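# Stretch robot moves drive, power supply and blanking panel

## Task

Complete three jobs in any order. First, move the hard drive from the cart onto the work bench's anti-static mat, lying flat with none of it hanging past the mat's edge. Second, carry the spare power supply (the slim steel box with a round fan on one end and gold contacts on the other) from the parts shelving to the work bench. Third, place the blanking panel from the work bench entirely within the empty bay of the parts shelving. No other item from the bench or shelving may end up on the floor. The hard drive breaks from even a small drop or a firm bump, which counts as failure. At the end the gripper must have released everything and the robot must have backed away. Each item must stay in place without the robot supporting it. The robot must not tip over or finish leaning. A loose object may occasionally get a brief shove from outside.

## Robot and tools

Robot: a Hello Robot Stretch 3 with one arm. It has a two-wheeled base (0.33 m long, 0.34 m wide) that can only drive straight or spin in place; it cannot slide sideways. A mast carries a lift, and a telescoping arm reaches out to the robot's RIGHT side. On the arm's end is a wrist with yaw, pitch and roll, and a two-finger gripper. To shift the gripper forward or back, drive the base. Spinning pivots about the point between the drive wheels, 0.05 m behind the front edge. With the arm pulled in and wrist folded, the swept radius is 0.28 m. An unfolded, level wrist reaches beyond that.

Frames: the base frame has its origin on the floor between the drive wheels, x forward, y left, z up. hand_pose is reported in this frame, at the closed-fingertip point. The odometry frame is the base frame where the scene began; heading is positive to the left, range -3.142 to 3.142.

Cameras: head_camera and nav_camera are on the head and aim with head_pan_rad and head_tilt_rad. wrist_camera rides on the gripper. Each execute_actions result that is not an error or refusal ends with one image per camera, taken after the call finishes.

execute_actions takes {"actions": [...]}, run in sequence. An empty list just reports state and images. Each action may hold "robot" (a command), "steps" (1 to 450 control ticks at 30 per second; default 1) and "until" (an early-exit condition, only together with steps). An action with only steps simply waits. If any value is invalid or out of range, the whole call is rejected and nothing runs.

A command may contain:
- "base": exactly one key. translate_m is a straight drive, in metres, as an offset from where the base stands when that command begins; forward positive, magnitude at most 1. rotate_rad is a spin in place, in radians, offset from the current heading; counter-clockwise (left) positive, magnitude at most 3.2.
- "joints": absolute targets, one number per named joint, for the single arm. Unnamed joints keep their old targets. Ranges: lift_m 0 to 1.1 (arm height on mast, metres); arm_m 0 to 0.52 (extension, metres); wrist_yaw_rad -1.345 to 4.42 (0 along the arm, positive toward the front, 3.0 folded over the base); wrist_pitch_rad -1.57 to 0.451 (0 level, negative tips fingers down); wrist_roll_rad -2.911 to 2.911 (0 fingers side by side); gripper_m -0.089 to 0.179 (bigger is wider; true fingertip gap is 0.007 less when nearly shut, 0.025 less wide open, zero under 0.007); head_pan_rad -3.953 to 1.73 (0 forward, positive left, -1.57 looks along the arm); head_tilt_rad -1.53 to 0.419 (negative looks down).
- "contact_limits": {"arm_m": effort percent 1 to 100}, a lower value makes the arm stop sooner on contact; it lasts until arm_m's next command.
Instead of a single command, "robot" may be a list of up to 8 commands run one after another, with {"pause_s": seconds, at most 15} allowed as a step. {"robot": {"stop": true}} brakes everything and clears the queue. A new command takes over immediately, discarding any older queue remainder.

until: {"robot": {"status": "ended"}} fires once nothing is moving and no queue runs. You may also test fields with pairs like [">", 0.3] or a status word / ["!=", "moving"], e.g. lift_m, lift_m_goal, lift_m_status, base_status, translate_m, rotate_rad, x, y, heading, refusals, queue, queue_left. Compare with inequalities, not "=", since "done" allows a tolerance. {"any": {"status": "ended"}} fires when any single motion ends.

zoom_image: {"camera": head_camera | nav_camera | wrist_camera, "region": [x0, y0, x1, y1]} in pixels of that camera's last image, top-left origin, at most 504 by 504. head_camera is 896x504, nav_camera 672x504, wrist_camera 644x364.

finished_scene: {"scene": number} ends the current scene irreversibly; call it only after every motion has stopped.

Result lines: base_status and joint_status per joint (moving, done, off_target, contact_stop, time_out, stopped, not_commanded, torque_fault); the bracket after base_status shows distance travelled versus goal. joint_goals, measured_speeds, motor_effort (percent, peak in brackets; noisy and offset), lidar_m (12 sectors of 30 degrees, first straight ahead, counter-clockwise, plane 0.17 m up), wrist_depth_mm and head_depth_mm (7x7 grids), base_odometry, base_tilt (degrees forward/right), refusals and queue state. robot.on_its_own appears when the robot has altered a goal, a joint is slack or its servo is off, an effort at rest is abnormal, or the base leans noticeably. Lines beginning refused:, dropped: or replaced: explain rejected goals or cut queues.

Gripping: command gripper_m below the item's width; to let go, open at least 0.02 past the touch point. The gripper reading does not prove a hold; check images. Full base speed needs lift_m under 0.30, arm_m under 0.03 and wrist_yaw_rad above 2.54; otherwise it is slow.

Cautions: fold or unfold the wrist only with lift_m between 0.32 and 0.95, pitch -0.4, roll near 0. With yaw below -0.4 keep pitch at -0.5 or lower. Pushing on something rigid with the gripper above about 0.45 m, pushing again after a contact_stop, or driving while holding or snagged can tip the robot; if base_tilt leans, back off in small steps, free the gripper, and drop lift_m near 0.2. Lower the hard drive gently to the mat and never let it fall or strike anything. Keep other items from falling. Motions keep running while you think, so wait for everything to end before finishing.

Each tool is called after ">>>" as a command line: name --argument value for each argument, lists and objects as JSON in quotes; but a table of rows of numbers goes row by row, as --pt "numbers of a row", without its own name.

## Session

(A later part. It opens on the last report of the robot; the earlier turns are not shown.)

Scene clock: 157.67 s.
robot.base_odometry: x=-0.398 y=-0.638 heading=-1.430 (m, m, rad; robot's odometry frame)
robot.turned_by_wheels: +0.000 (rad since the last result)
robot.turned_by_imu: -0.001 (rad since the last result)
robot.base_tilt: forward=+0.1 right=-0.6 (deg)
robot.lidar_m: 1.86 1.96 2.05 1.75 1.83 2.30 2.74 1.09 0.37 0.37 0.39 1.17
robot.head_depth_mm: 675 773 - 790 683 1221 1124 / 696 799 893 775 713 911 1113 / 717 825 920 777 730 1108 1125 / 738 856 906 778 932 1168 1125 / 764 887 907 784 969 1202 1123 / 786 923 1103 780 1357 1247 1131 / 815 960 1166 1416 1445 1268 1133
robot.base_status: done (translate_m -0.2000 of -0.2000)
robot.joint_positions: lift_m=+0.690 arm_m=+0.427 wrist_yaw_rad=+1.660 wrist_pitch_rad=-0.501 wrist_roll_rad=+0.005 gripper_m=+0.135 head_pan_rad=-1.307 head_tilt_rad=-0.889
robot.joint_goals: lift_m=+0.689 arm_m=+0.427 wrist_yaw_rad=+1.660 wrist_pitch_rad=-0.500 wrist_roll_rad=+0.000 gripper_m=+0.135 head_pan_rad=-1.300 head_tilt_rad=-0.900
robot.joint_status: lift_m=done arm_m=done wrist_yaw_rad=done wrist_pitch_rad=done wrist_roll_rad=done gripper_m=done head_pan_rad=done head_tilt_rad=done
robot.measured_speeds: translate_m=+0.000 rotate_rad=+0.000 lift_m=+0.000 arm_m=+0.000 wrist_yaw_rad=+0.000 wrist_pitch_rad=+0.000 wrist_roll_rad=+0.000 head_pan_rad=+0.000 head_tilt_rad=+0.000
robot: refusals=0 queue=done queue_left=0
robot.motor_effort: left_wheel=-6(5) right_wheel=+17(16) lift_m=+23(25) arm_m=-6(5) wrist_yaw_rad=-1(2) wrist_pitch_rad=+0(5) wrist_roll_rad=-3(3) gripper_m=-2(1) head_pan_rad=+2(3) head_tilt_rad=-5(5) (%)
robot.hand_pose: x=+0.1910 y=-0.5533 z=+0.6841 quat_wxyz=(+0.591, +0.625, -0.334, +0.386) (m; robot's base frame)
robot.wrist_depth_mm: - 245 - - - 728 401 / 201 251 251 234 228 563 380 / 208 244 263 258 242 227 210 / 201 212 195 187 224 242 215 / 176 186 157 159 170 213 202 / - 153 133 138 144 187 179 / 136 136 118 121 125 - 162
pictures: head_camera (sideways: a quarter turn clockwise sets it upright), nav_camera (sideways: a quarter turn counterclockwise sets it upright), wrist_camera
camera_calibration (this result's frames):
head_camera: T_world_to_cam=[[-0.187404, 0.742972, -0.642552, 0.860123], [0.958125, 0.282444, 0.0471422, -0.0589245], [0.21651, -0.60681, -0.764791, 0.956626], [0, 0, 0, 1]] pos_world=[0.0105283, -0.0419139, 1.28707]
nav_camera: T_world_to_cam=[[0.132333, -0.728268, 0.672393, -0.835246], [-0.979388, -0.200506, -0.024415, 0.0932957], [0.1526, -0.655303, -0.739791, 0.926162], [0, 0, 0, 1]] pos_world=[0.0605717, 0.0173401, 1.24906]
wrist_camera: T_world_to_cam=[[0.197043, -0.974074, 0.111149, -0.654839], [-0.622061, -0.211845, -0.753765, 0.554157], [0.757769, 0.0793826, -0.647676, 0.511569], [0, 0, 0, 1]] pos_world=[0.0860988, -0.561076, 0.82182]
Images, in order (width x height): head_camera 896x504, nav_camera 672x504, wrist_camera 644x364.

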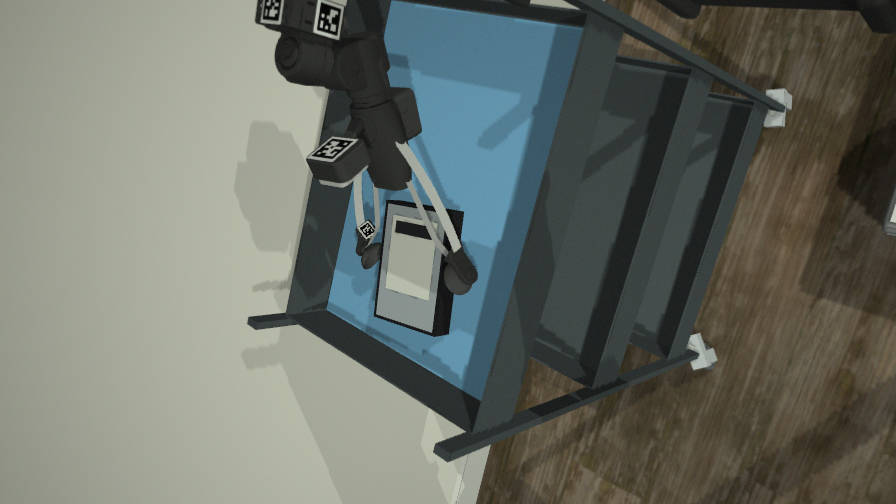

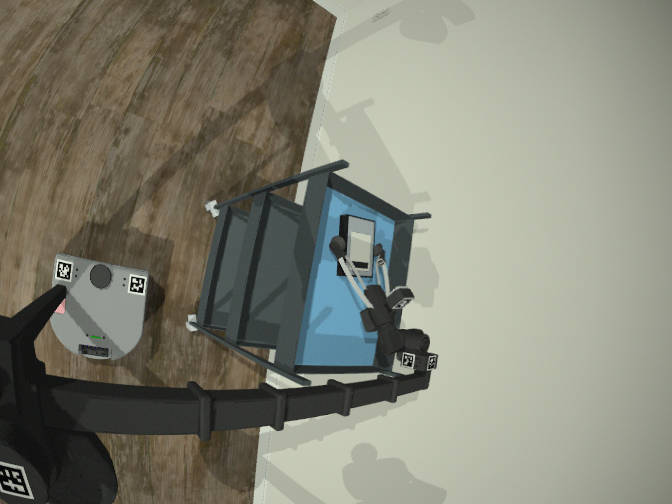

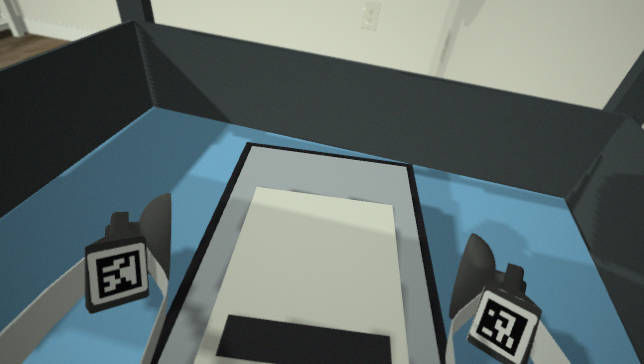

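>>> execute_actions --actions '[{"robot":[{"joints":{"lift_m":0.696}},{"base":{"translate_m":0.008}},{"joints":{"gripper_m":0.061}}],"steps":450,"until":{"robot":{"status":"ended"}}},{"steps":15}]'

Scene clock: 166.43 s.
robot.base_odometry: x=-0.396 y=-0.646 heading=-1.430 (m, m, rad; robot's odometry frame)
robot.turned_by_wheels: +0.001 (rad since the last result)
robot.turned_by_imu: +0.000 (rad since the last result)
robot.base_tilt: forward=+0.2 right=-0.7 (deg)
robot.lidar_m: 1.86 1.95 2.04 1.76 1.84 2.30 2.73 1.09 0.38 0.37 0.39 1.18
robot.head_depth_mm: 676 774 - 790 685 1212 1137 / 694 801 892 774 713 914 1122 / 717 829 915 777 732 1107 1122 / 740 856 911 780 934 1169 1125 / 762 889 908 781 971 1203 1129 / 790 923 1115 773 1364 1265 1132 / 816 962 1171 1473 1444 1271 1134
robot.base_status: done (translate_m +0.0080 of +0.0080)
robot.joint_positions: lift_m=+0.696 arm_m=+0.427 wrist_yaw_rad=+1.661 wrist_pitch_rad=-0.514 wrist_roll_rad=+0.004 gripper_m=+0.062 head_pan_rad=-1.307 head_tilt_rad=-0.889
robot.joint_goals: lift_m=+0.696 arm_m=+0.427 wrist_yaw_rad=+1.660 wrist_pitch_rad=-0.500 wrist_roll_rad=+0.000 gripper_m=+0.061 head_pan_rad=-1.300 head_tilt_rad=-0.900
robot.joint_status: lift_m=done arm_m=done wrist_yaw_rad=done wrist_pitch_rad=done wrist_roll_rad=done gripper_m=done head_pan_rad=done head_tilt_rad=done
robot.measured_speeds: translate_m=+0.000 rotate_rad=+0.000 lift_m=+0.000 arm_m=+0.000 wrist_yaw_rad=+0.000 wrist_pitch_rad=+0.000 wrist_roll_rad=+0.000 head_pan_rad=+0.000 head_tilt_rad=+0.000
robot: refusals=0 queue=done queue_left=0
robot.motor_effort: left_wheel=+2(6) right_wheel=-9(17) lift_m=+47(48) arm_m=-5(5) wrist_yaw_rad=-1(0) wrist_pitch_rad=+4(4) wrist_roll_rad=-2(3) gripper_m=-21(100) head_pan_rad=+2(2) head_tilt_rad=-5(5) (%)
robot.hand_pose: x=+0.1891 y=-0.5534 z=+0.6875 quat_wxyz=(+0.594, +0.627, -0.330, +0.382) (m; robot's base frame)
robot.wrist_depth_mm: - 240 - - - 728 400 / 202 249 241 230 - 608 381 / 207 246 258 251 234 216 205 / 201 214 199 190 235 238 215 / 178 187 157 162 172 211 204 / 158 - 136 140 145 185 182 / - 140 120 124 128 161 164
pictures: head_camera (sideways: a quarter turn clockwise sets it upright), nav_camera (sideways: a quarter turn counterclockwise sets it upright), wrist_camera
camera_calibration (this result's frames):
head_camera: T_world_to_cam=[[-0.187525, 0.742941, -0.642552, 0.860124], [0.958079, 0.2826, 0.0471422, -0.0589242], [0.216609, -0.606775, -0.764791, 0.956625], [0, 0, 0, 1]] pos_world=[0.0105352, -0.0419132, 1.28707]
nav_camera: T_world_to_cam=[[0.132452, -0.728247, 0.672394, -0.835247], [-0.979355, -0.200666, -0.024415, 0.0932955], [0.152707, -0.655278, -0.739791, 0.926161], [0, 0, 0, 1]] pos_world=[0.0605689, 0.017349, 1.24906]
wrist_camera: T_world_to_cam=[[0.19917, -0.973668, 0.110915, -0.655011], [-0.631716, -0.214094, -0.745049, 0.550026], [0.749177, 0.0783246, -0.657723, 0.52314], [0, 0, 0, 1]] pos_world=[0.0859944, -0.56098, 0.826528]
Images, in order (width x height): head_camera 896x504, nav_camera 672x504, wrist_camera 644x364.

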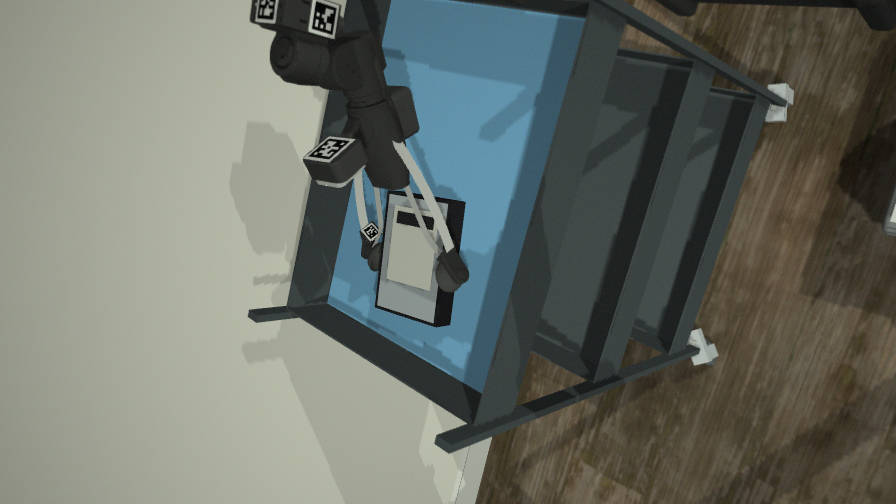

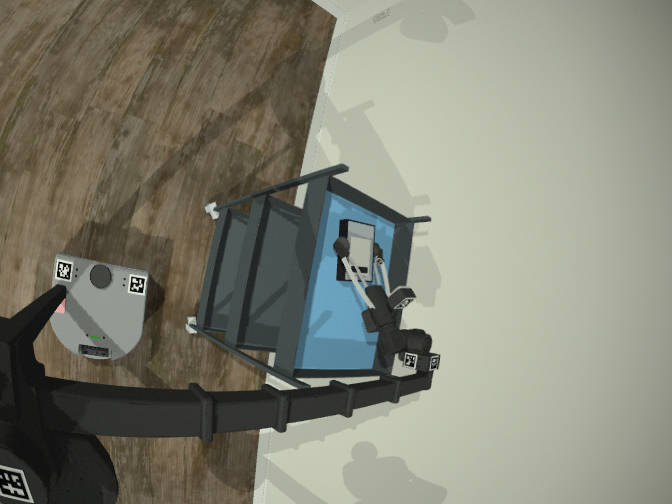

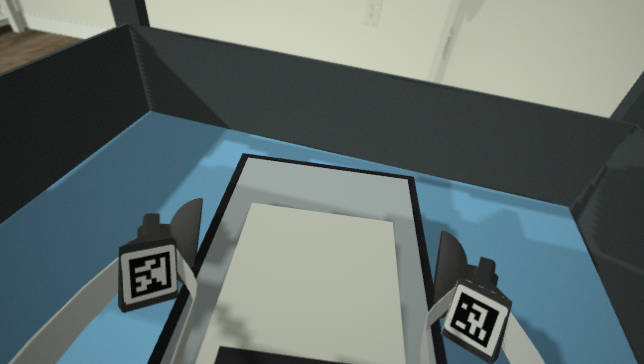

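>>> execute_actions --actions '[{"robot":[{"joints":{"gripper_m":0.065}},{"pause_s":0.5},{"joints":{"lift_m":0.708}}],"steps":450,"until":{"robot":{"status":"ended"}}},{"steps":45}]'

Scene clock: 171.53 s.
robot.base_odometry: x=-0.396 y=-0.646 heading=-1.430 (m, m, rad; robot's odometry frame)
robot.turned_by_wheels: +0.000 (rad since the last result)
robot.turned_by_imu: -0.001 (rad since the last result)
robot.base_tilt: forward=+0.0 right=-0.6 (deg)
robot.lidar_m: 1.85 1.94 2.05 1.75 1.83 2.30 2.73 1.09 0.37 0.37 0.39 1.17
robot.head_depth_mm: 676 772 - 788 685 1211 1122 / 694 800 897 784 713 909 1121 / 716 827 913 777 730 1112 1119 / 739 857 910 777 933 1169 1126 / 763 890 913 783 972 1203 1130 / 788 923 1115 774 1361 1266 1130 / 815 959 1170 1455 1442 1265 1132
robot.base_status: done (translate_m +0.0080 of +0.0080)
robot.joint_positions: lift_m=+0.707 arm_m=+0.427 wrist_yaw_rad=+1.661 wrist_pitch_rad=-0.558 wrist_roll_rad=+0.003 gripper_m=+0.066 head_pan_rad=-1.307 head_tilt_rad=-0.889
robot.joint_goals: lift_m=+0.708 arm_m=+0.427 wrist_yaw_rad=+1.660 wrist_pitch_rad=-0.500 wrist_roll_rad=+0.000 gripper_m=+0.065 head_pan_rad=-1.300 head_tilt_rad=-0.900
robot.joint_status: lift_m=done arm_m=done wrist_yaw_rad=done wrist_pitch_rad=done wrist_roll_rad=done gripper_m=done head_pan_rad=done head_tilt_rad=done
robot.measured_speeds: translate_m=+0.000 rotate_rad=+0.000 lift_m=+0.000 arm_m=+0.000 wrist_yaw_rad=+0.000 wrist_pitch_rad=+0.000 wrist_roll_rad=+0.000 head_pan_rad=+0.000 head_tilt_rad=+0.000
robot: refusals=0 queue=done queue_left=0
robot.motor_effort: left_wheel=-1(2) right_wheel=+2(9) lift_m=+53(55) arm_m=-5(5) wrist_yaw_rad=+0(0) wrist_pitch_rad=+17(17) wrist_roll_rad=-2(2) gripper_m=-20(20) head_pan_rad=+3(2) head_tilt_rad=-5(5) (%)
robot.hand_pose: x=+0.1825 y=-0.5540 z=+0.6901 quat_wxyz=(+0.602, +0.634, -0.316, +0.369) (m; robot's base frame)
robot.wrist_depth_mm: - 241 - - - 728 405 / 201 253 250 233 223 570 382 / 208 243 260 258 242 223 208 / 202 213 197 189 232 243 216 / 180 188 157 162 172 211 204 / 162 - 137 142 145 185 184 / - 145 122 126 129 164 167
pictures: head_camera (sideways: a quarter turn clockwise sets it upright), nav_camera (sideways: a quarter turn counterclockwise sets it upright), wrist_camera
camera_calibration (this result's frames):
head_camera: T_world_to_cam=[[-0.187525, 0.742941, -0.642552, 0.860124], [0.958079, 0.2826, 0.0471422, -0.0589242], [0.216609, -0.606775, -0.764791, 0.956625], [0, 0, 0, 1]] pos_world=[0.0105352, -0.0419132, 1.28707]
nav_camera: T_world_to_cam=[[0.132452, -0.728247, 0.672394, -0.835247], [-0.979356, -0.200666, -0.024415, 0.0932955], [0.152706, -0.655279, -0.739791, 0.926161], [0, 0, 0, 1]] pos_world=[0.0605689, 0.017349, 1.24906]
wrist_camera: T_world_to_cam=[[0.204197, -0.97313, 0.106405, -0.652072], [-0.663554, -0.217506, -0.715812, 0.531437], [0.719722, 0.0755615, -0.690138, 0.556112], [0, 0, 0, 1]] pos_world=[0.0855424, -0.560981, 0.833587]
Images, in order (width x height): head_camera 896x504, nav_camera 672x504, wrist_camera 644x364.

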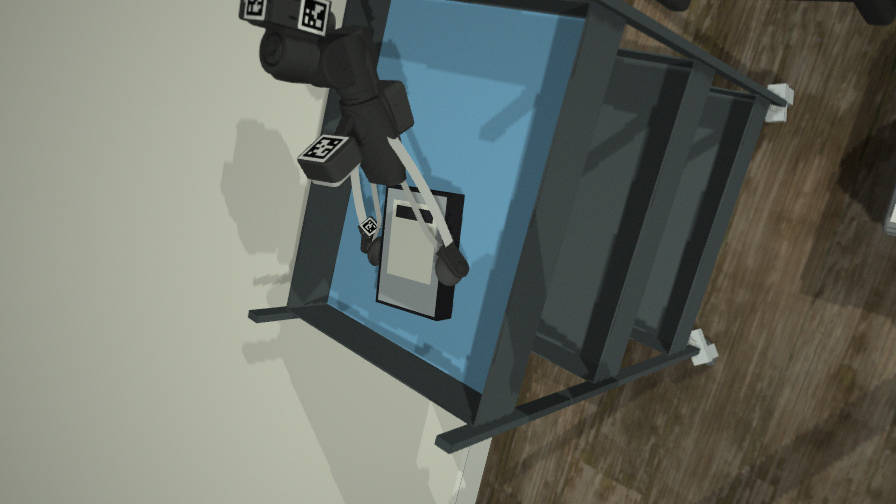

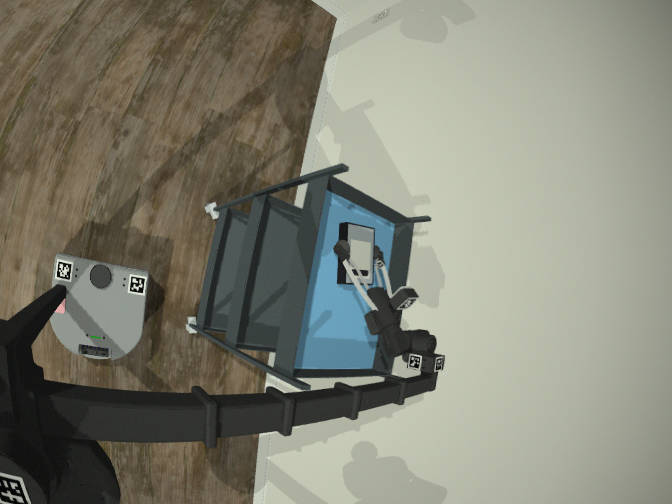

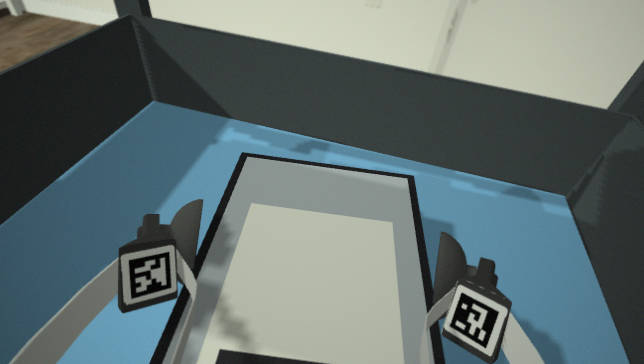

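Holding. Lift a bit more.

>>> execute_actions --actions '[{"robot":[{"joints":{"lift_m":0.718}}],"steps":450,"until":{"robot":{"status":"ended"}}},{"steps":60}]'

Scene clock: 177.40 s.
robot.base_odometry: x=-0.396 y=-0.646 heading=-1.430 (m, m, rad; robot's odometry frame)
robot.turned_by_wheels: +0.000 (rad since the last result)
robot.turned_by_imu: -0.001 (rad since the last result)
robot.base_tilt: forward=+0.2 right=-0.4 (deg)
robot.lidar_m: 1.85 1.95 2.04 1.76 1.83 2.30 2.72 1.08 0.37 0.37 0.39 1.18
robot.head_depth_mm: 676 767 847 789 683 1209 1121 / 696 798 902 783 714 911 1120 / 717 826 900 776 730 1106 1128 / 740 856 917 774 930 1168 1127 / 763 887 913 784 970 1202 1127 / 787 923 1115 773 1359 1262 1131 / 814 963 1169 1449 1438 1268 1134
robot.base_status: done (translate_m +0.0080 of +0.0080)
robot.joint_positions: lift_m=+0.717 arm_m=+0.427 wrist_yaw_rad=+1.661 wrist_pitch_rad=-0.563 wrist_roll_rad=+0.003 gripper_m=+0.066 head_pan_rad=-1.307 head_tilt_rad=-0.889
robot.joint_goals: lift_m=+0.718 arm_m=+0.427 wrist_yaw_rad=+1.660 wrist_pitch_rad=-0.500 wrist_roll_rad=+0.000 gripper_m=+0.065 head_pan_rad=-1.300 head_tilt_rad=-0.900
robot.joint_status: lift_m=done arm_m=done wrist_yaw_rad=done wrist_pitch_rad=done wrist_roll_rad=done gripper_m=done head_pan_rad=done head_tilt_rad=done
robot.measured_speeds: translate_m=+0.000 rotate_rad=+0.000 lift_m=+0.000 arm_m=+0.000 wrist_yaw_rad=+0.000 wrist_pitch_rad=+0.000 wrist_roll_rad=+0.000 head_pan_rad=+0.000 head_tilt_rad=+0.000
robot: refusals=0 queue=done queue_left=0
robot.motor_effort: left_wheel=-1(2) right_wheel=+3(2) lift_m=+53(54) arm_m=-5(5) wrist_yaw_rad=+0(0) wrist_pitch_rad=+18(18) wrist_roll_rad=-2(2) gripper_m=-19(20) head_pan_rad=+2(2) head_tilt_rad=-5(5) (%)
robot.hand_pose: x=+0.1817 y=-0.5541 z=+0.6990 quat_wxyz=(+0.603, +0.634, -0.314, +0.368) (m; robot's base frame)
robot.wrist_depth_mm: - 247 - - - 717 404 / 215 251 253 237 - 616 379 / 208 255 268 264 242 225 214 / 209 224 223 200 252 248 215 / 191 199 161 166 180 223 205 / 170 - 136 141 146 197 190 / - 152 119 123 128 174 172
pictures: head_camera (sideways: a quarter turn clockwise sets it upright), nav_camera (sideways: a quarter turn counterclockwise sets it upright), wrist_camera
camera_calibration (this result's frames):
head_camera: T_world_to_cam=[[-0.187525, 0.742941, -0.642552, 0.860124], [0.958079, 0.2826, 0.0471422, -0.0589242], [0.216609, -0.606775, -0.764791, 0.956625], [0, 0, 0, 1]] pos_world=[0.0105352, -0.0419132, 1.28707]
nav_camera: T_world_to_cam=[[0.132452, -0.728247, 0.672394, -0.835247], [-0.979355, -0.200666, -0.024415, 0.0932955], [0.152707, -0.655278, -0.739791, 0.926161], [0, 0, 0, 1]] pos_world=[0.0605689, 0.017349, 1.24906]
wrist_camera: T_world_to_cam=[[0.204744, -0.973081, 0.105798, -0.652575], [-0.667246, -0.217835, -0.712272, 0.535283], [0.716145, 0.0752397, -0.693885, 0.565947], [0, 0, 0, 1]] pos_world=[0.0854758, -0.560987, 0.84301]
Images, in order (width x height): head_camera 896x504, nav_camera 672x504, wrist_camera 644x364.

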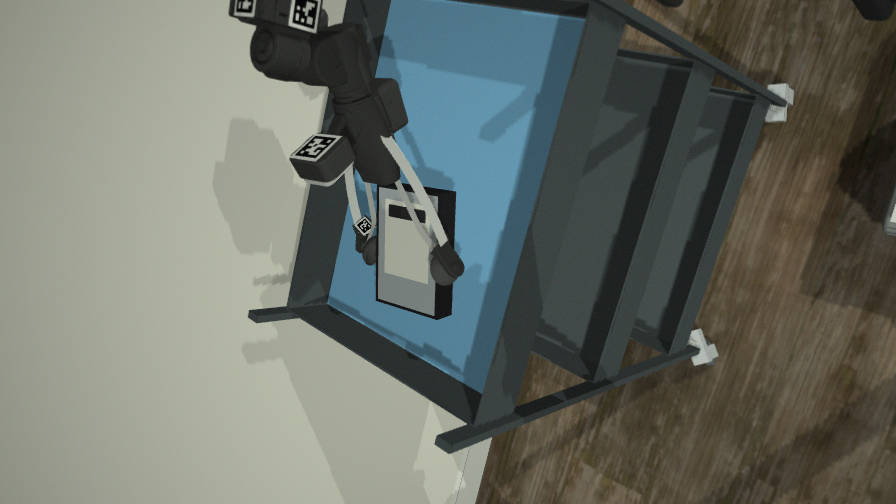

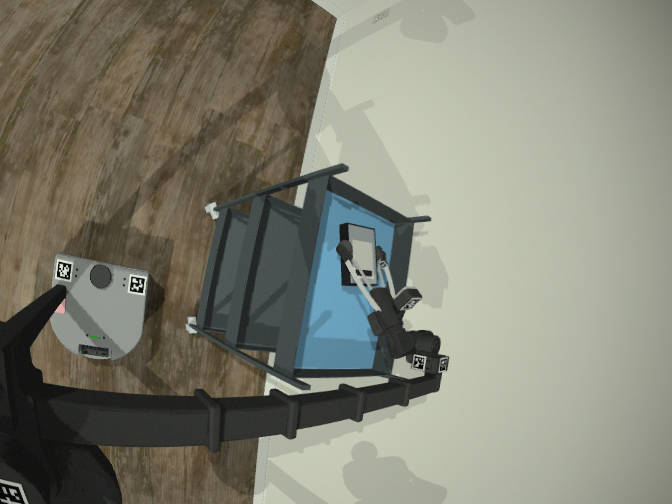

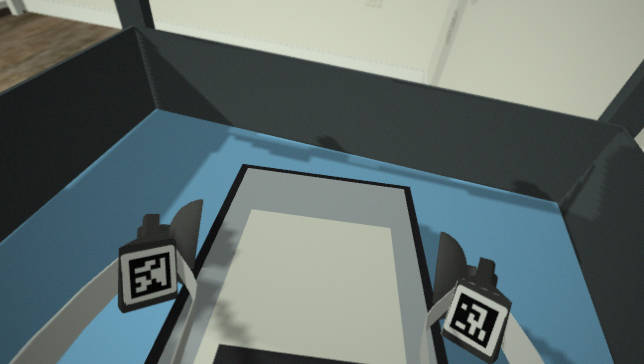

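>>> execute_actions --actions '[{"robot":[{"joints":{"lift_m":0.706}},{"joints":{"lift_m":0.696}},{"joints":{"gripper_m":0.135}},{"base":{"translate_m":0.011}},{"joints":{"gripper_m":0.065}},{"pause_s":0.5},{"joints":{"lift_m":0.708}},{"joints":{"lift_m":0.718}}],"steps":450,"until":{"robot":{"status":"ended"}}},{"steps":45}]'

Scene clock: 191.53 s.
robot.base_odometry: x=-0.395 y=-0.657 heading=-1.430 (m, m, rad; robot's odometry frame)
robot.turned_by_wheels: +0.000 (rad since the last result)
robot.turned_by_imu: -0.002 (rad since the last result)
robot.base_tilt: forward=+0.0 right=-0.5 (deg)
robot.lidar_m: 1.84 1.93 2.04 1.75 1.83 2.31 2.73 1.09 0.38 0.37 0.40 1.17
robot.head_depth_mm: 677 768 849 789 697 1211 1118 / 696 799 906 783 712 939 1121 / 718 826 906 776 729 1110 1123 / 738 856 910 770 950 1168 1125 / 763 890 920 791 971 1201 1129 / 788 924 1116 768 1383 1265 1131 / 816 960 1173 1479 1439 1266 1135
robot.base_status: done (translate_m +0.0110 of +0.0110)
robot.joint_positions: lift_m=+0.717 arm_m=+0.427 wrist_yaw_rad=+1.658 wrist_pitch_rad=-0.559 wrist_roll_rad=+0.003 gripper_m=+0.066 head_pan_rad=-1.307 head_tilt_rad=-0.889
robot.joint_goals: lift_m=+0.718 arm_m=+0.427 wrist_yaw_rad=+1.660 wrist_pitch_rad=-0.500 wrist_roll_rad=+0.000 gripper_m=+0.065 head_pan_rad=-1.300 head_tilt_rad=-0.900
robot.joint_status: lift_m=done arm_m=done wrist_yaw_rad=done wrist_pitch_rad=done wrist_roll_rad=done gripper_m=done head_pan_rad=done head_tilt_rad=done
robot.measured_speeds: translate_m=+0.000 rotate_rad=+0.000 lift_m=+0.000 arm_m=+0.000 wrist_yaw_rad=+0.000 wrist_pitch_rad=+0.000 wrist_roll_rad=+0.000 head_pan_rad=+0.000 head_tilt_rad=+0.000
robot: refusals=0 queue=done queue_left=0
robot.motor_effort: left_wheel=-1(14) right_wheel=+4(43) lift_m=+54(54) arm_m=-5(5) wrist_yaw_rad=+3(4) wrist_pitch_rad=+17(18) wrist_roll_rad=-2(3) gripper_m=-19(100) head_pan_rad=+3(2) head_tilt_rad=-5(5) (%)
robot.hand_pose: x=+0.1823 y=-0.5545 z=+0.6999 quat_wxyz=(+0.603, +0.633, -0.316, +0.368) (m; robot's base frame)
robot.wrist_depth_mm: - - - - - 719 398 / - 245 242 234 - 657 379 / 205 253 263 252 231 219 208 / 207 225 178 176 248 241 215 / 192 200 154 155 163 224 208 / 172 - 138 141 144 197 192 / - 155 126 129 132 175 174
pictures: head_camera (sideways: a quarter turn clockwise sets it upright), nav_camera (sideways: a quarter turn counterclockwise sets it upright), wrist_camera
camera_calibration (this result's frames):
head_camera: T_world_to_cam=[[-0.187542, 0.742937, -0.642552, 0.860124], [0.958072, 0.282621, 0.0471422, -0.0589242], [0.216622, -0.60677, -0.764791, 0.956625], [0, 0, 0, 1]] pos_world=[0.0105361, -0.0419131, 1.28707]
nav_camera: T_world_to_cam=[[0.132468, -0.728244, 0.672393, -0.835247], [-0.979351, -0.200687, -0.024415, 0.0932955], [0.152721, -0.655275, -0.739791, 0.926161], [0, 0, 0, 1]] pos_world=[0.0605685, 0.0173502, 1.24906]
wrist_camera: T_world_to_cam=[[0.202077, -0.973562, 0.1065, -0.653502], [-0.664858, -0.216216, -0.714993, 0.5386], [0.719116, 0.0736759, -0.690973, 0.562631], [0, 0, 0, 1]] pos_world=[0.0855531, -0.561224, 0.843456]
Images, in order (width x height): head_camera 896x504, nav_camera 672x504, wrist_camera 644x364.

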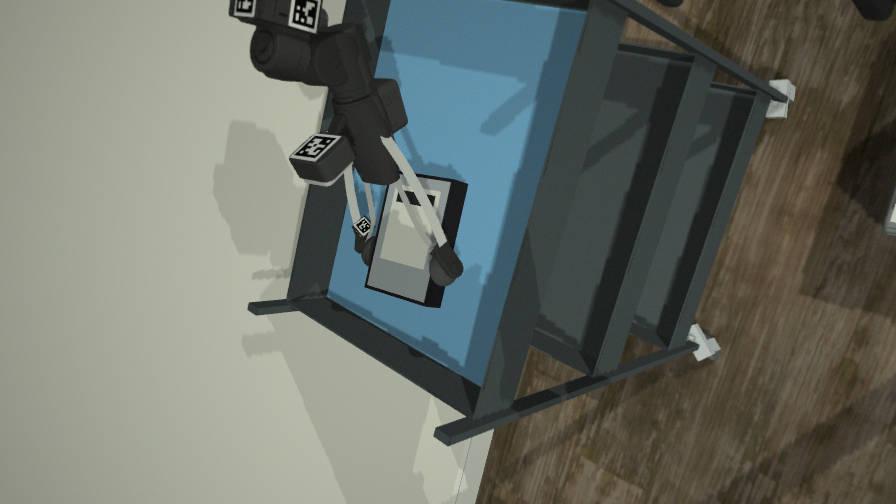

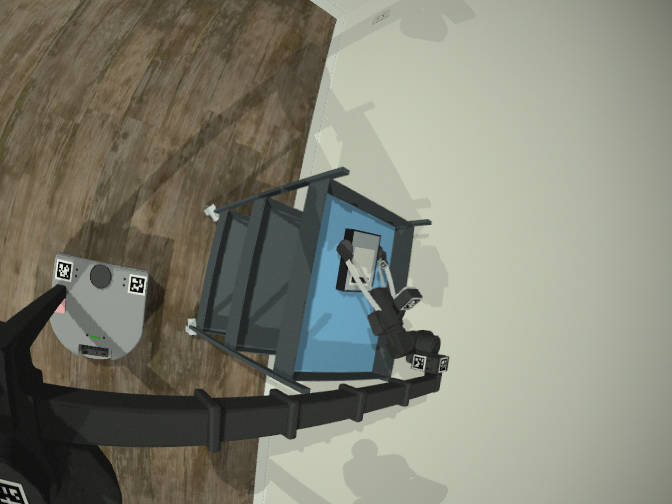

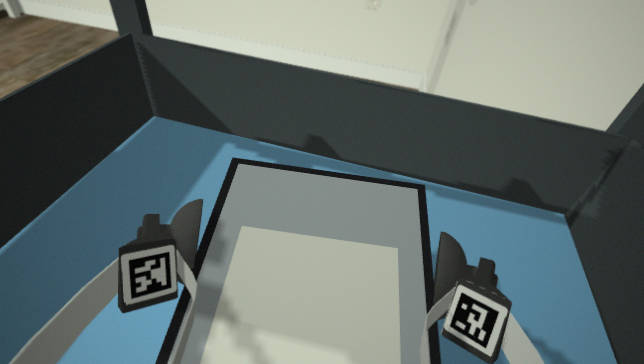

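>>> execute_actions --actions '[{"robot":[{"joints":{"lift_m":0.706}},{"joints":{"lift_m":0.697}},{"joints":{"gripper_m":0.135}}],"steps":450,"until":{"robot":{"status":"ended"}}},{"steps":10}]'

Scene clock: 202.50 s.
robot.base_odometry: x=-0.395 y=-0.657 heading=-1.430 (m, m, rad; robot's odometry frame)
robot.turned_by_wheels: +0.000 (rad since the last result)
robot.turned_by_imu: -0.001 (rad since the last result)
robot.base_tilt: forward=+0.2 right=-0.4 (deg)
robot.lidar_m: 1.85 1.93 2.04 1.75 1.83 2.32 2.74 1.09 0.38 0.37 0.40 1.18
robot.head_depth_mm: 676 772 - 788 698 1214 1121 / 698 800 891 775 713 920 1121 / 718 827 923 776 730 1110 1121 / 740 858 919 781 951 1170 1127 / 763 887 923 800 971 1204 1125 / 790 923 1116 772 1386 1267 1132 / 815 959 1171 1483 1438 1266 1132
robot.base_status: done (translate_m +0.0110 of +0.0110)
robot.joint_positions: lift_m=+0.697 arm_m=+0.427 wrist_yaw_rad=+1.660 wrist_pitch_rad=-0.519 wrist_roll_rad=+0.004 gripper_m=+0.135 head_pan_rad=-1.307 head_tilt_rad=-0.889
robot.joint_goals: lift_m=+0.697 arm_m=+0.427 wrist_yaw_rad=+1.660 wrist_pitch_rad=-0.500 wrist_roll_rad=+0.000 gripper_m=+0.135 head_pan_rad=-1.300 head_tilt_rad=-0.900
robot.joint_status: lift_m=done arm_m=done wrist_yaw_rad=done wrist_pitch_rad=done wrist_roll_rad=done gripper_m=done head_pan_rad=done head_tilt_rad=done
robot.measured_speeds: translate_m=+0.000 rotate_rad=+0.000 lift_m=+0.000 arm_m=+0.000 wrist_yaw_rad=+0.000 wrist_pitch_rad=+0.000 wrist_roll_rad=+0.000 head_pan_rad=+0.000 head_tilt_rad=+0.000
robot: refusals=0 queue=done queue_left=0
robot.motor_effort: left_wheel=-2(10) right_wheel=+4(28) lift_m=+28(53) arm_m=-5(6) wrist_yaw_rad=+0(3) wrist_pitch_rad=+6(17) wrist_roll_rad=-2(3) gripper_m=+0(90) head_pan_rad=+1(3) head_tilt_rad=-5(5) (%)
robot.hand_pose: x=+0.1884 y=-0.5535 z=+0.6880 quat_wxyz=(+0.595, +0.627, -0.328, +0.381) (m; robot's base frame)
robot.wrist_depth_mm: - 236 - - - 735 405 / 200 243 237 224 - 644 378 / 202 247 257 245 226 211 202 / 200 215 220 233 239 232 212 / 179 - 161 163 177 216 207 / - 159 136 141 149 191 185 / 141 141 122 125 129 - 166
pictures: head_camera (sideways: a quarter turn clockwise sets it upright), nav_camera (sideways: a quarter turn counterclockwise sets it upright), wrist_camera
camera_calibration (this result's frames):
head_camera: T_world_to_cam=[[-0.187542, 0.742937, -0.642552, 0.860124], [0.958072, 0.282621, 0.0471422, -0.0589241], [0.216622, -0.60677, -0.764791, 0.956625], [0, 0, 0, 1]] pos_world=[0.0105361, -0.0419131, 1.28707]
nav_camera: T_world_to_cam=[[0.132468, -0.728244, 0.672394, -0.835247], [-0.979351, -0.200687, -0.024415, 0.0932955], [0.152721, -0.655275, -0.739791, 0.926161], [0, 0, 0, 1]] pos_world=[0.0605685, 0.0173502, 1.24906]
wrist_camera: T_world_to_cam=[[0.199518, -0.973663, 0.110334, -0.654697], [-0.635532, -0.214283, -0.741743, 0.548311], [0.74585, 0.0778703, -0.661547, 0.5271], [0, 0, 0, 1]] pos_world=[0.0859555, -0.561006, 0.827643]
Images, in order (width x height): head_camera 896x504, nav_camera 672x504, wrist_camera 644x364.

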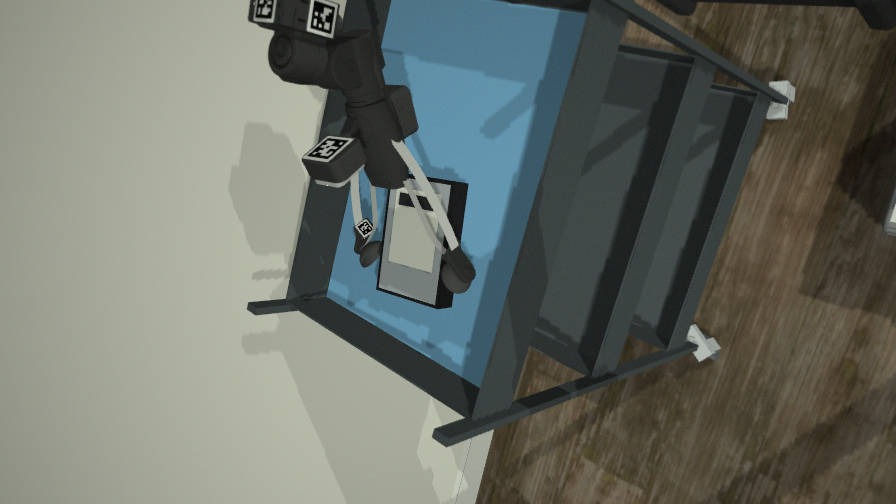

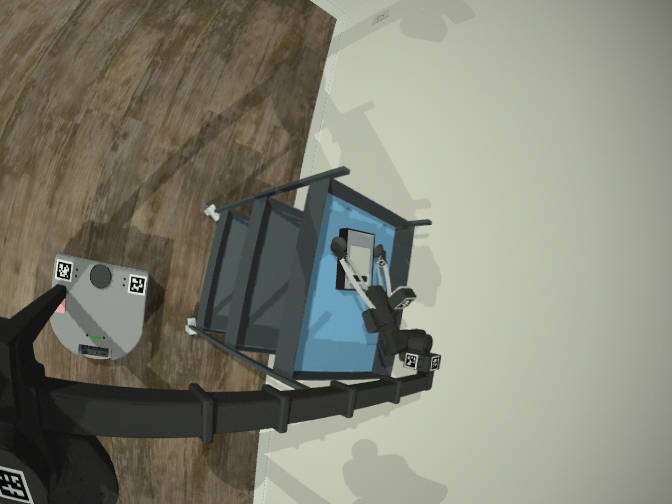

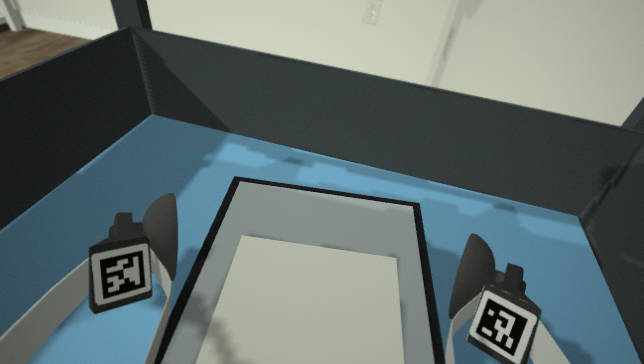

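>>> execute_actions --actions '[{"robot":[{"base":{"translate_m":-0.009}},{"joints":{"lift_m":0.695}},{"joints":{"gripper_m":0.065}},{"pause_s":0.5},{"joints":{"lift_m":0.708}},{"joints":{"lift_m":0.718}}],"steps":450,"until":{"robot":{"status":"ended"}}},{"steps":45}]'

Scene clock: 215.83 s.
robot.base_odometry: x=-0.396 y=-0.648 heading=-1.430 (m, m, rad; robot's odometry frame)
robot.turned_by_wheels: +0.000 (rad since the last result)
robot.turned_by_imu: -0.001 (rad since the last result)
robot.base_tilt: forward=+0.1 right=-0.6 (deg)
robot.lidar_m: 1.85 1.94 2.04 1.76 1.84 2.30 2.74 1.09 0.37 0.37 0.40 1.17
robot.head_depth_mm: 675 768 848 789 684 1213 1120 / 697 800 905 782 713 911 1110 / 718 827 906 776 730 1109 1127 / 738 855 911 775 932 1169 1128 / 764 887 912 789 971 1209 1128 / 789 924 1102 781 1353 1265 1134 / 814 961 1167 1455 1438 1263 1138
robot.base_status: done (translate_m -0.0090 of -0.0090)
robot.joint_positions: lift_m=+0.717 arm_m=+0.427 wrist_yaw_rad=+1.659 wrist_pitch_rad=-0.559 wrist_roll_rad=+0.003 gripper_m=+0.066 head_pan_rad=-1.307 head_tilt_rad=-0.889
robot.joint_goals: lift_m=+0.718 arm_m=+0.427 wrist_yaw_rad=+1.660 wrist_pitch_rad=-0.500 wrist_roll_rad=+0.000 gripper_m=+0.065 head_pan_rad=-1.300 head_tilt_rad=-0.900
robot.joint_status: lift_m=done arm_m=done wrist_yaw_rad=done wrist_pitch_rad=done wrist_roll_rad=done gripper_m=done head_pan_rad=done head_tilt_rad=done
robot.measured_speeds: translate_m=+0.000 rotate_rad=+0.000 lift_m=+0.000 arm_m=+0.000 wrist_yaw_rad=+0.000 wrist_pitch_rad=+0.000 wrist_roll_rad=+0.000 head_pan_rad=+0.000 head_tilt_rad=+0.000
robot: refusals=0 queue=done queue_left=0
robot.motor_effort: left_wheel=-2(4) right_wheel=+3(6) lift_m=+53(56) arm_m=-4(5) wrist_yaw_rad=+2(1) wrist_pitch_rad=+17(17) wrist_roll_rad=-1(2) gripper_m=-20(98) head_pan_rad=+2(2) head_tilt_rad=-5(5) (%)
robot.hand_pose: x=+0.1822 y=-0.5544 z=+0.6997 quat_wxyz=(+0.603, +0.633, -0.315, +0.368) (m; robot's base frame)
robot.wrist_depth_mm: - 252 - - - 716 399 / 212 254 254 240 - 629 380 / 205 255 271 264 243 225 213 / 208 226 176 174 249 250 221 / 192 199 152 155 162 224 209 / 171 - 137 140 143 196 192 / - 154 125 129 132 175 173
pictures: head_camera (sideways: a quarter turn clockwise sets it upright), nav_camera (sideways: a quarter turn counterclockwise sets it upright), wrist_camera
camera_calibration (this result's frames):
head_camera: T_world_to_cam=[[-0.187599, 0.742922, -0.642552, 0.860125], [0.958051, 0.282695, 0.0471422, -0.058924], [0.216669, -0.606753, -0.764791, 0.956625], [0, 0, 0, 1]] pos_world=[0.0105393, -0.0419127, 1.28707]
nav_camera: T_world_to_cam=[[0.132524, -0.728234, 0.672394, -0.835247], [-0.979336, -0.200763, -0.024415, 0.0932954], [0.152771, -0.655263, -0.739791, 0.926161], [0, 0, 0, 1]] pos_world=[0.0605672, 0.0173544, 1.24906]
wrist_camera: T_world_to_cam=[[0.203006, -0.97334, 0.106757, -0.653561], [-0.665064, -0.217081, -0.714539, 0.537711], [0.718665, 0.0740551, -0.691402, 0.563203], [0, 0, 0, 1]] pos_world=[0.0855353, -0.561118, 0.843388]
Images, in order (width x height): head_camera 896x504, nav_camera 672x504, wrist_camera 644x364.

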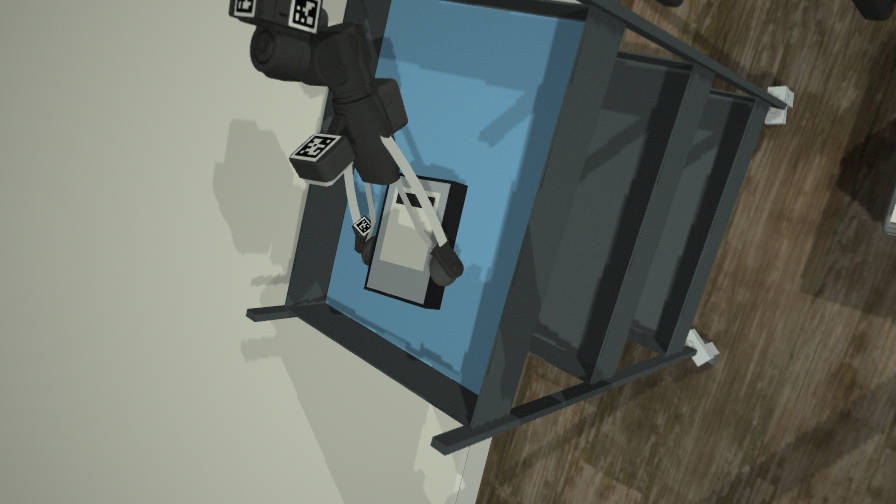

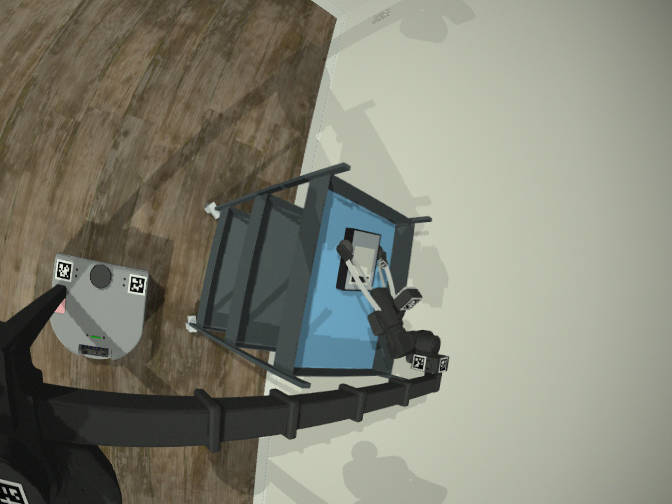

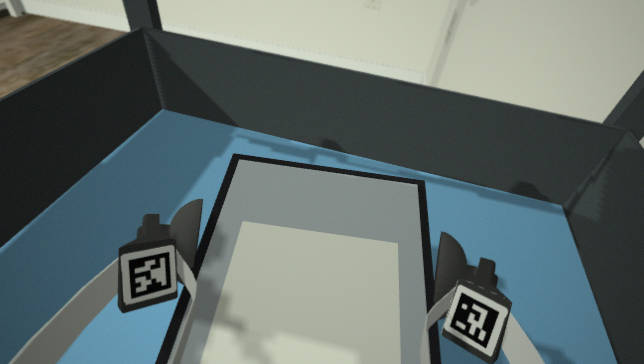

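>>> execute_actions --actions '[{"robot":[{"joints":{"lift_m":0.706}},{"joints":{"lift_m":0.697}},{"joints":{"gripper_m":0.135}},{"base":{"translate_m":-0.012}}],"steps":450,"until":{"robot":{"status":"ended"}}},{"steps":10}]'

Scene clock: 226.57 s.
robot.base_odometry: x=-0.398 y=-0.636 heading=-1.430 (m, m, rad; robot's odometry frame)
robot.turned_by_wheels: +0.000 (rad since the last result)
robot.turned_by_imu: -0.001 (rad since the last result)
robot.base_tilt: forward=+0.2 right=-0.6 (deg)
robot.lidar_m: 1.86 1.96 2.06 1.75 1.84 2.30 2.73 1.09 0.37 0.37 0.39 1.17
robot.head_depth_mm: 677 773 - 790 698 1232 1121 / 696 797 889 775 713 911 1118 / 717 826 920 777 729 1109 1122 / 739 854 915 779 933 1168 1126 / 763 881 900 787 972 1203 1130 / 790 924 1102 784 999 1244 1133 / 816 958 1172 1443 1437 1267 1131
robot.base_status: done (translate_m -0.0120 of -0.0120)
robot.joint_positions: lift_m=+0.697 arm_m=+0.427 wrist_yaw_rad=+1.660 wrist_pitch_rad=-0.519 wrist_roll_rad=+0.004 gripper_m=+0.135 head_pan_rad=-1.307 head_tilt_rad=-0.889
robot.joint_goals: lift_m=+0.697 arm_m=+0.427 wrist_yaw_rad=+1.660 wrist_pitch_rad=-0.500 wrist_roll_rad=+0.000 gripper_m=+0.135 head_pan_rad=-1.300 head_tilt_rad=-0.900
robot.joint_status: lift_m=done arm_m=done wrist_yaw_rad=done wrist_pitch_rad=done wrist_roll_rad=done gripper_m=done head_pan_rad=done head_tilt_rad=done
robot.measured_speeds: translate_m=+0.000 rotate_rad=+0.000 lift_m=+0.000 arm_m=+0.000 wrist_yaw_rad=+0.000 wrist_pitch_rad=+0.000 wrist_roll_rad=+0.000 head_pan_rad=+0.000 head_tilt_rad=+0.000
robot: refusals=0 queue=done queue_left=0
robot.motor_effort: left_wheel=-2(9) right_wheel=+4(27) lift_m=+29(53) arm_m=-6(6) wrist_yaw_rad=+0(2) wrist_pitch_rad=+5(17) wrist_roll_rad=-2(3) gripper_m=+1(90) head_pan_rad=+2(2) head_tilt_rad=-5(5) (%)
robot.hand_pose: x=+0.1884 y=-0.5536 z=+0.6881 quat_wxyz=(+0.595, +0.627, -0.328, +0.381) (m; robot's base frame)
robot.wrist_depth_mm: - 254 - - - 723 405 / 202 252 265 243 236 553 378 / 204 247 268 266 251 233 217 / 201 216 209 191 243 248 224 / 179 - 162 163 174 217 206 / - 159 137 142 149 191 186 / 141 141 122 125 129 - 166
pictures: head_camera (sideways: a quarter turn clockwise sets it upright), nav_camera (sideways: a quarter turn counterclockwise sets it upright), wrist_camera
camera_calibration (this result's frames):
head_camera: T_world_to_cam=[[-0.187599, 0.742922, -0.642552, 0.860125], [0.958051, 0.282695, 0.0471422, -0.058924], [0.216669, -0.606753, -0.764791, 0.956625], [0, 0, 0, 1]] pos_world=[0.0105393, -0.0419127, 1.28707]
nav_camera: T_world_to_cam=[[0.132524, -0.728234, 0.672394, -0.835247], [-0.979336, -0.200763, -0.024415, 0.0932954], [0.152771, -0.655263, -0.739791, 0.926161], [0, 0, 0, 1]] pos_world=[0.0605672, 0.0173544, 1.24906]
wrist_camera: T_world_to_cam=[[0.199226, -0.973741, 0.11017, -0.654612], [-0.63539, -0.213946, -0.741962, 0.548689], [0.746049, 0.0778173, -0.661329, 0.52689], [0, 0, 0, 1]] pos_world=[0.0859612, -0.561034, 0.827672]
Images, in order (width x height): head_camera 896x504, nav_camera 672x504, wrist_camera 644x364.

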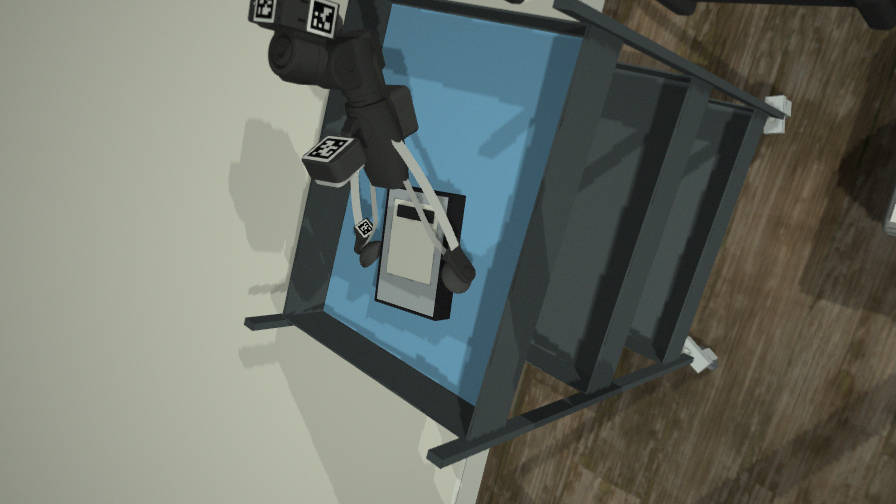

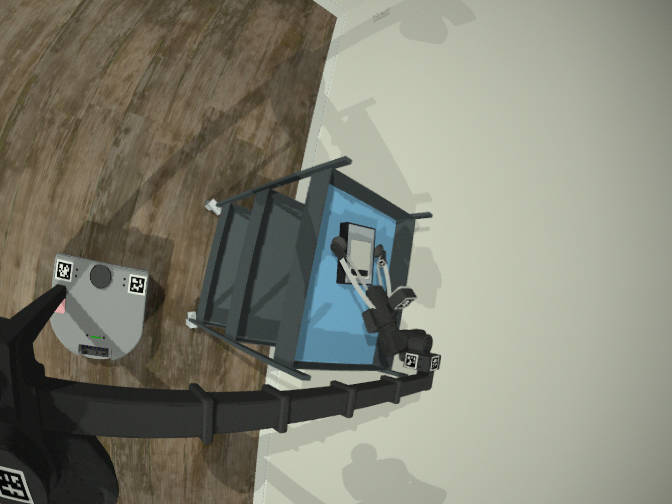

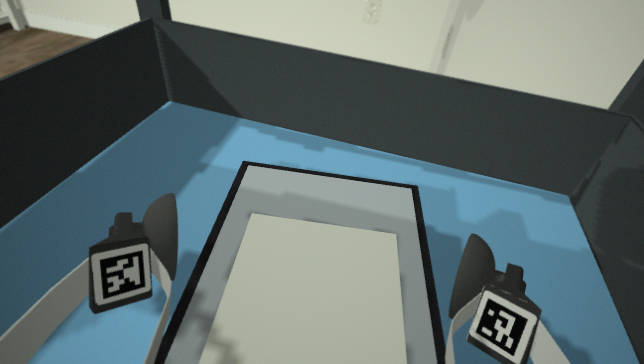

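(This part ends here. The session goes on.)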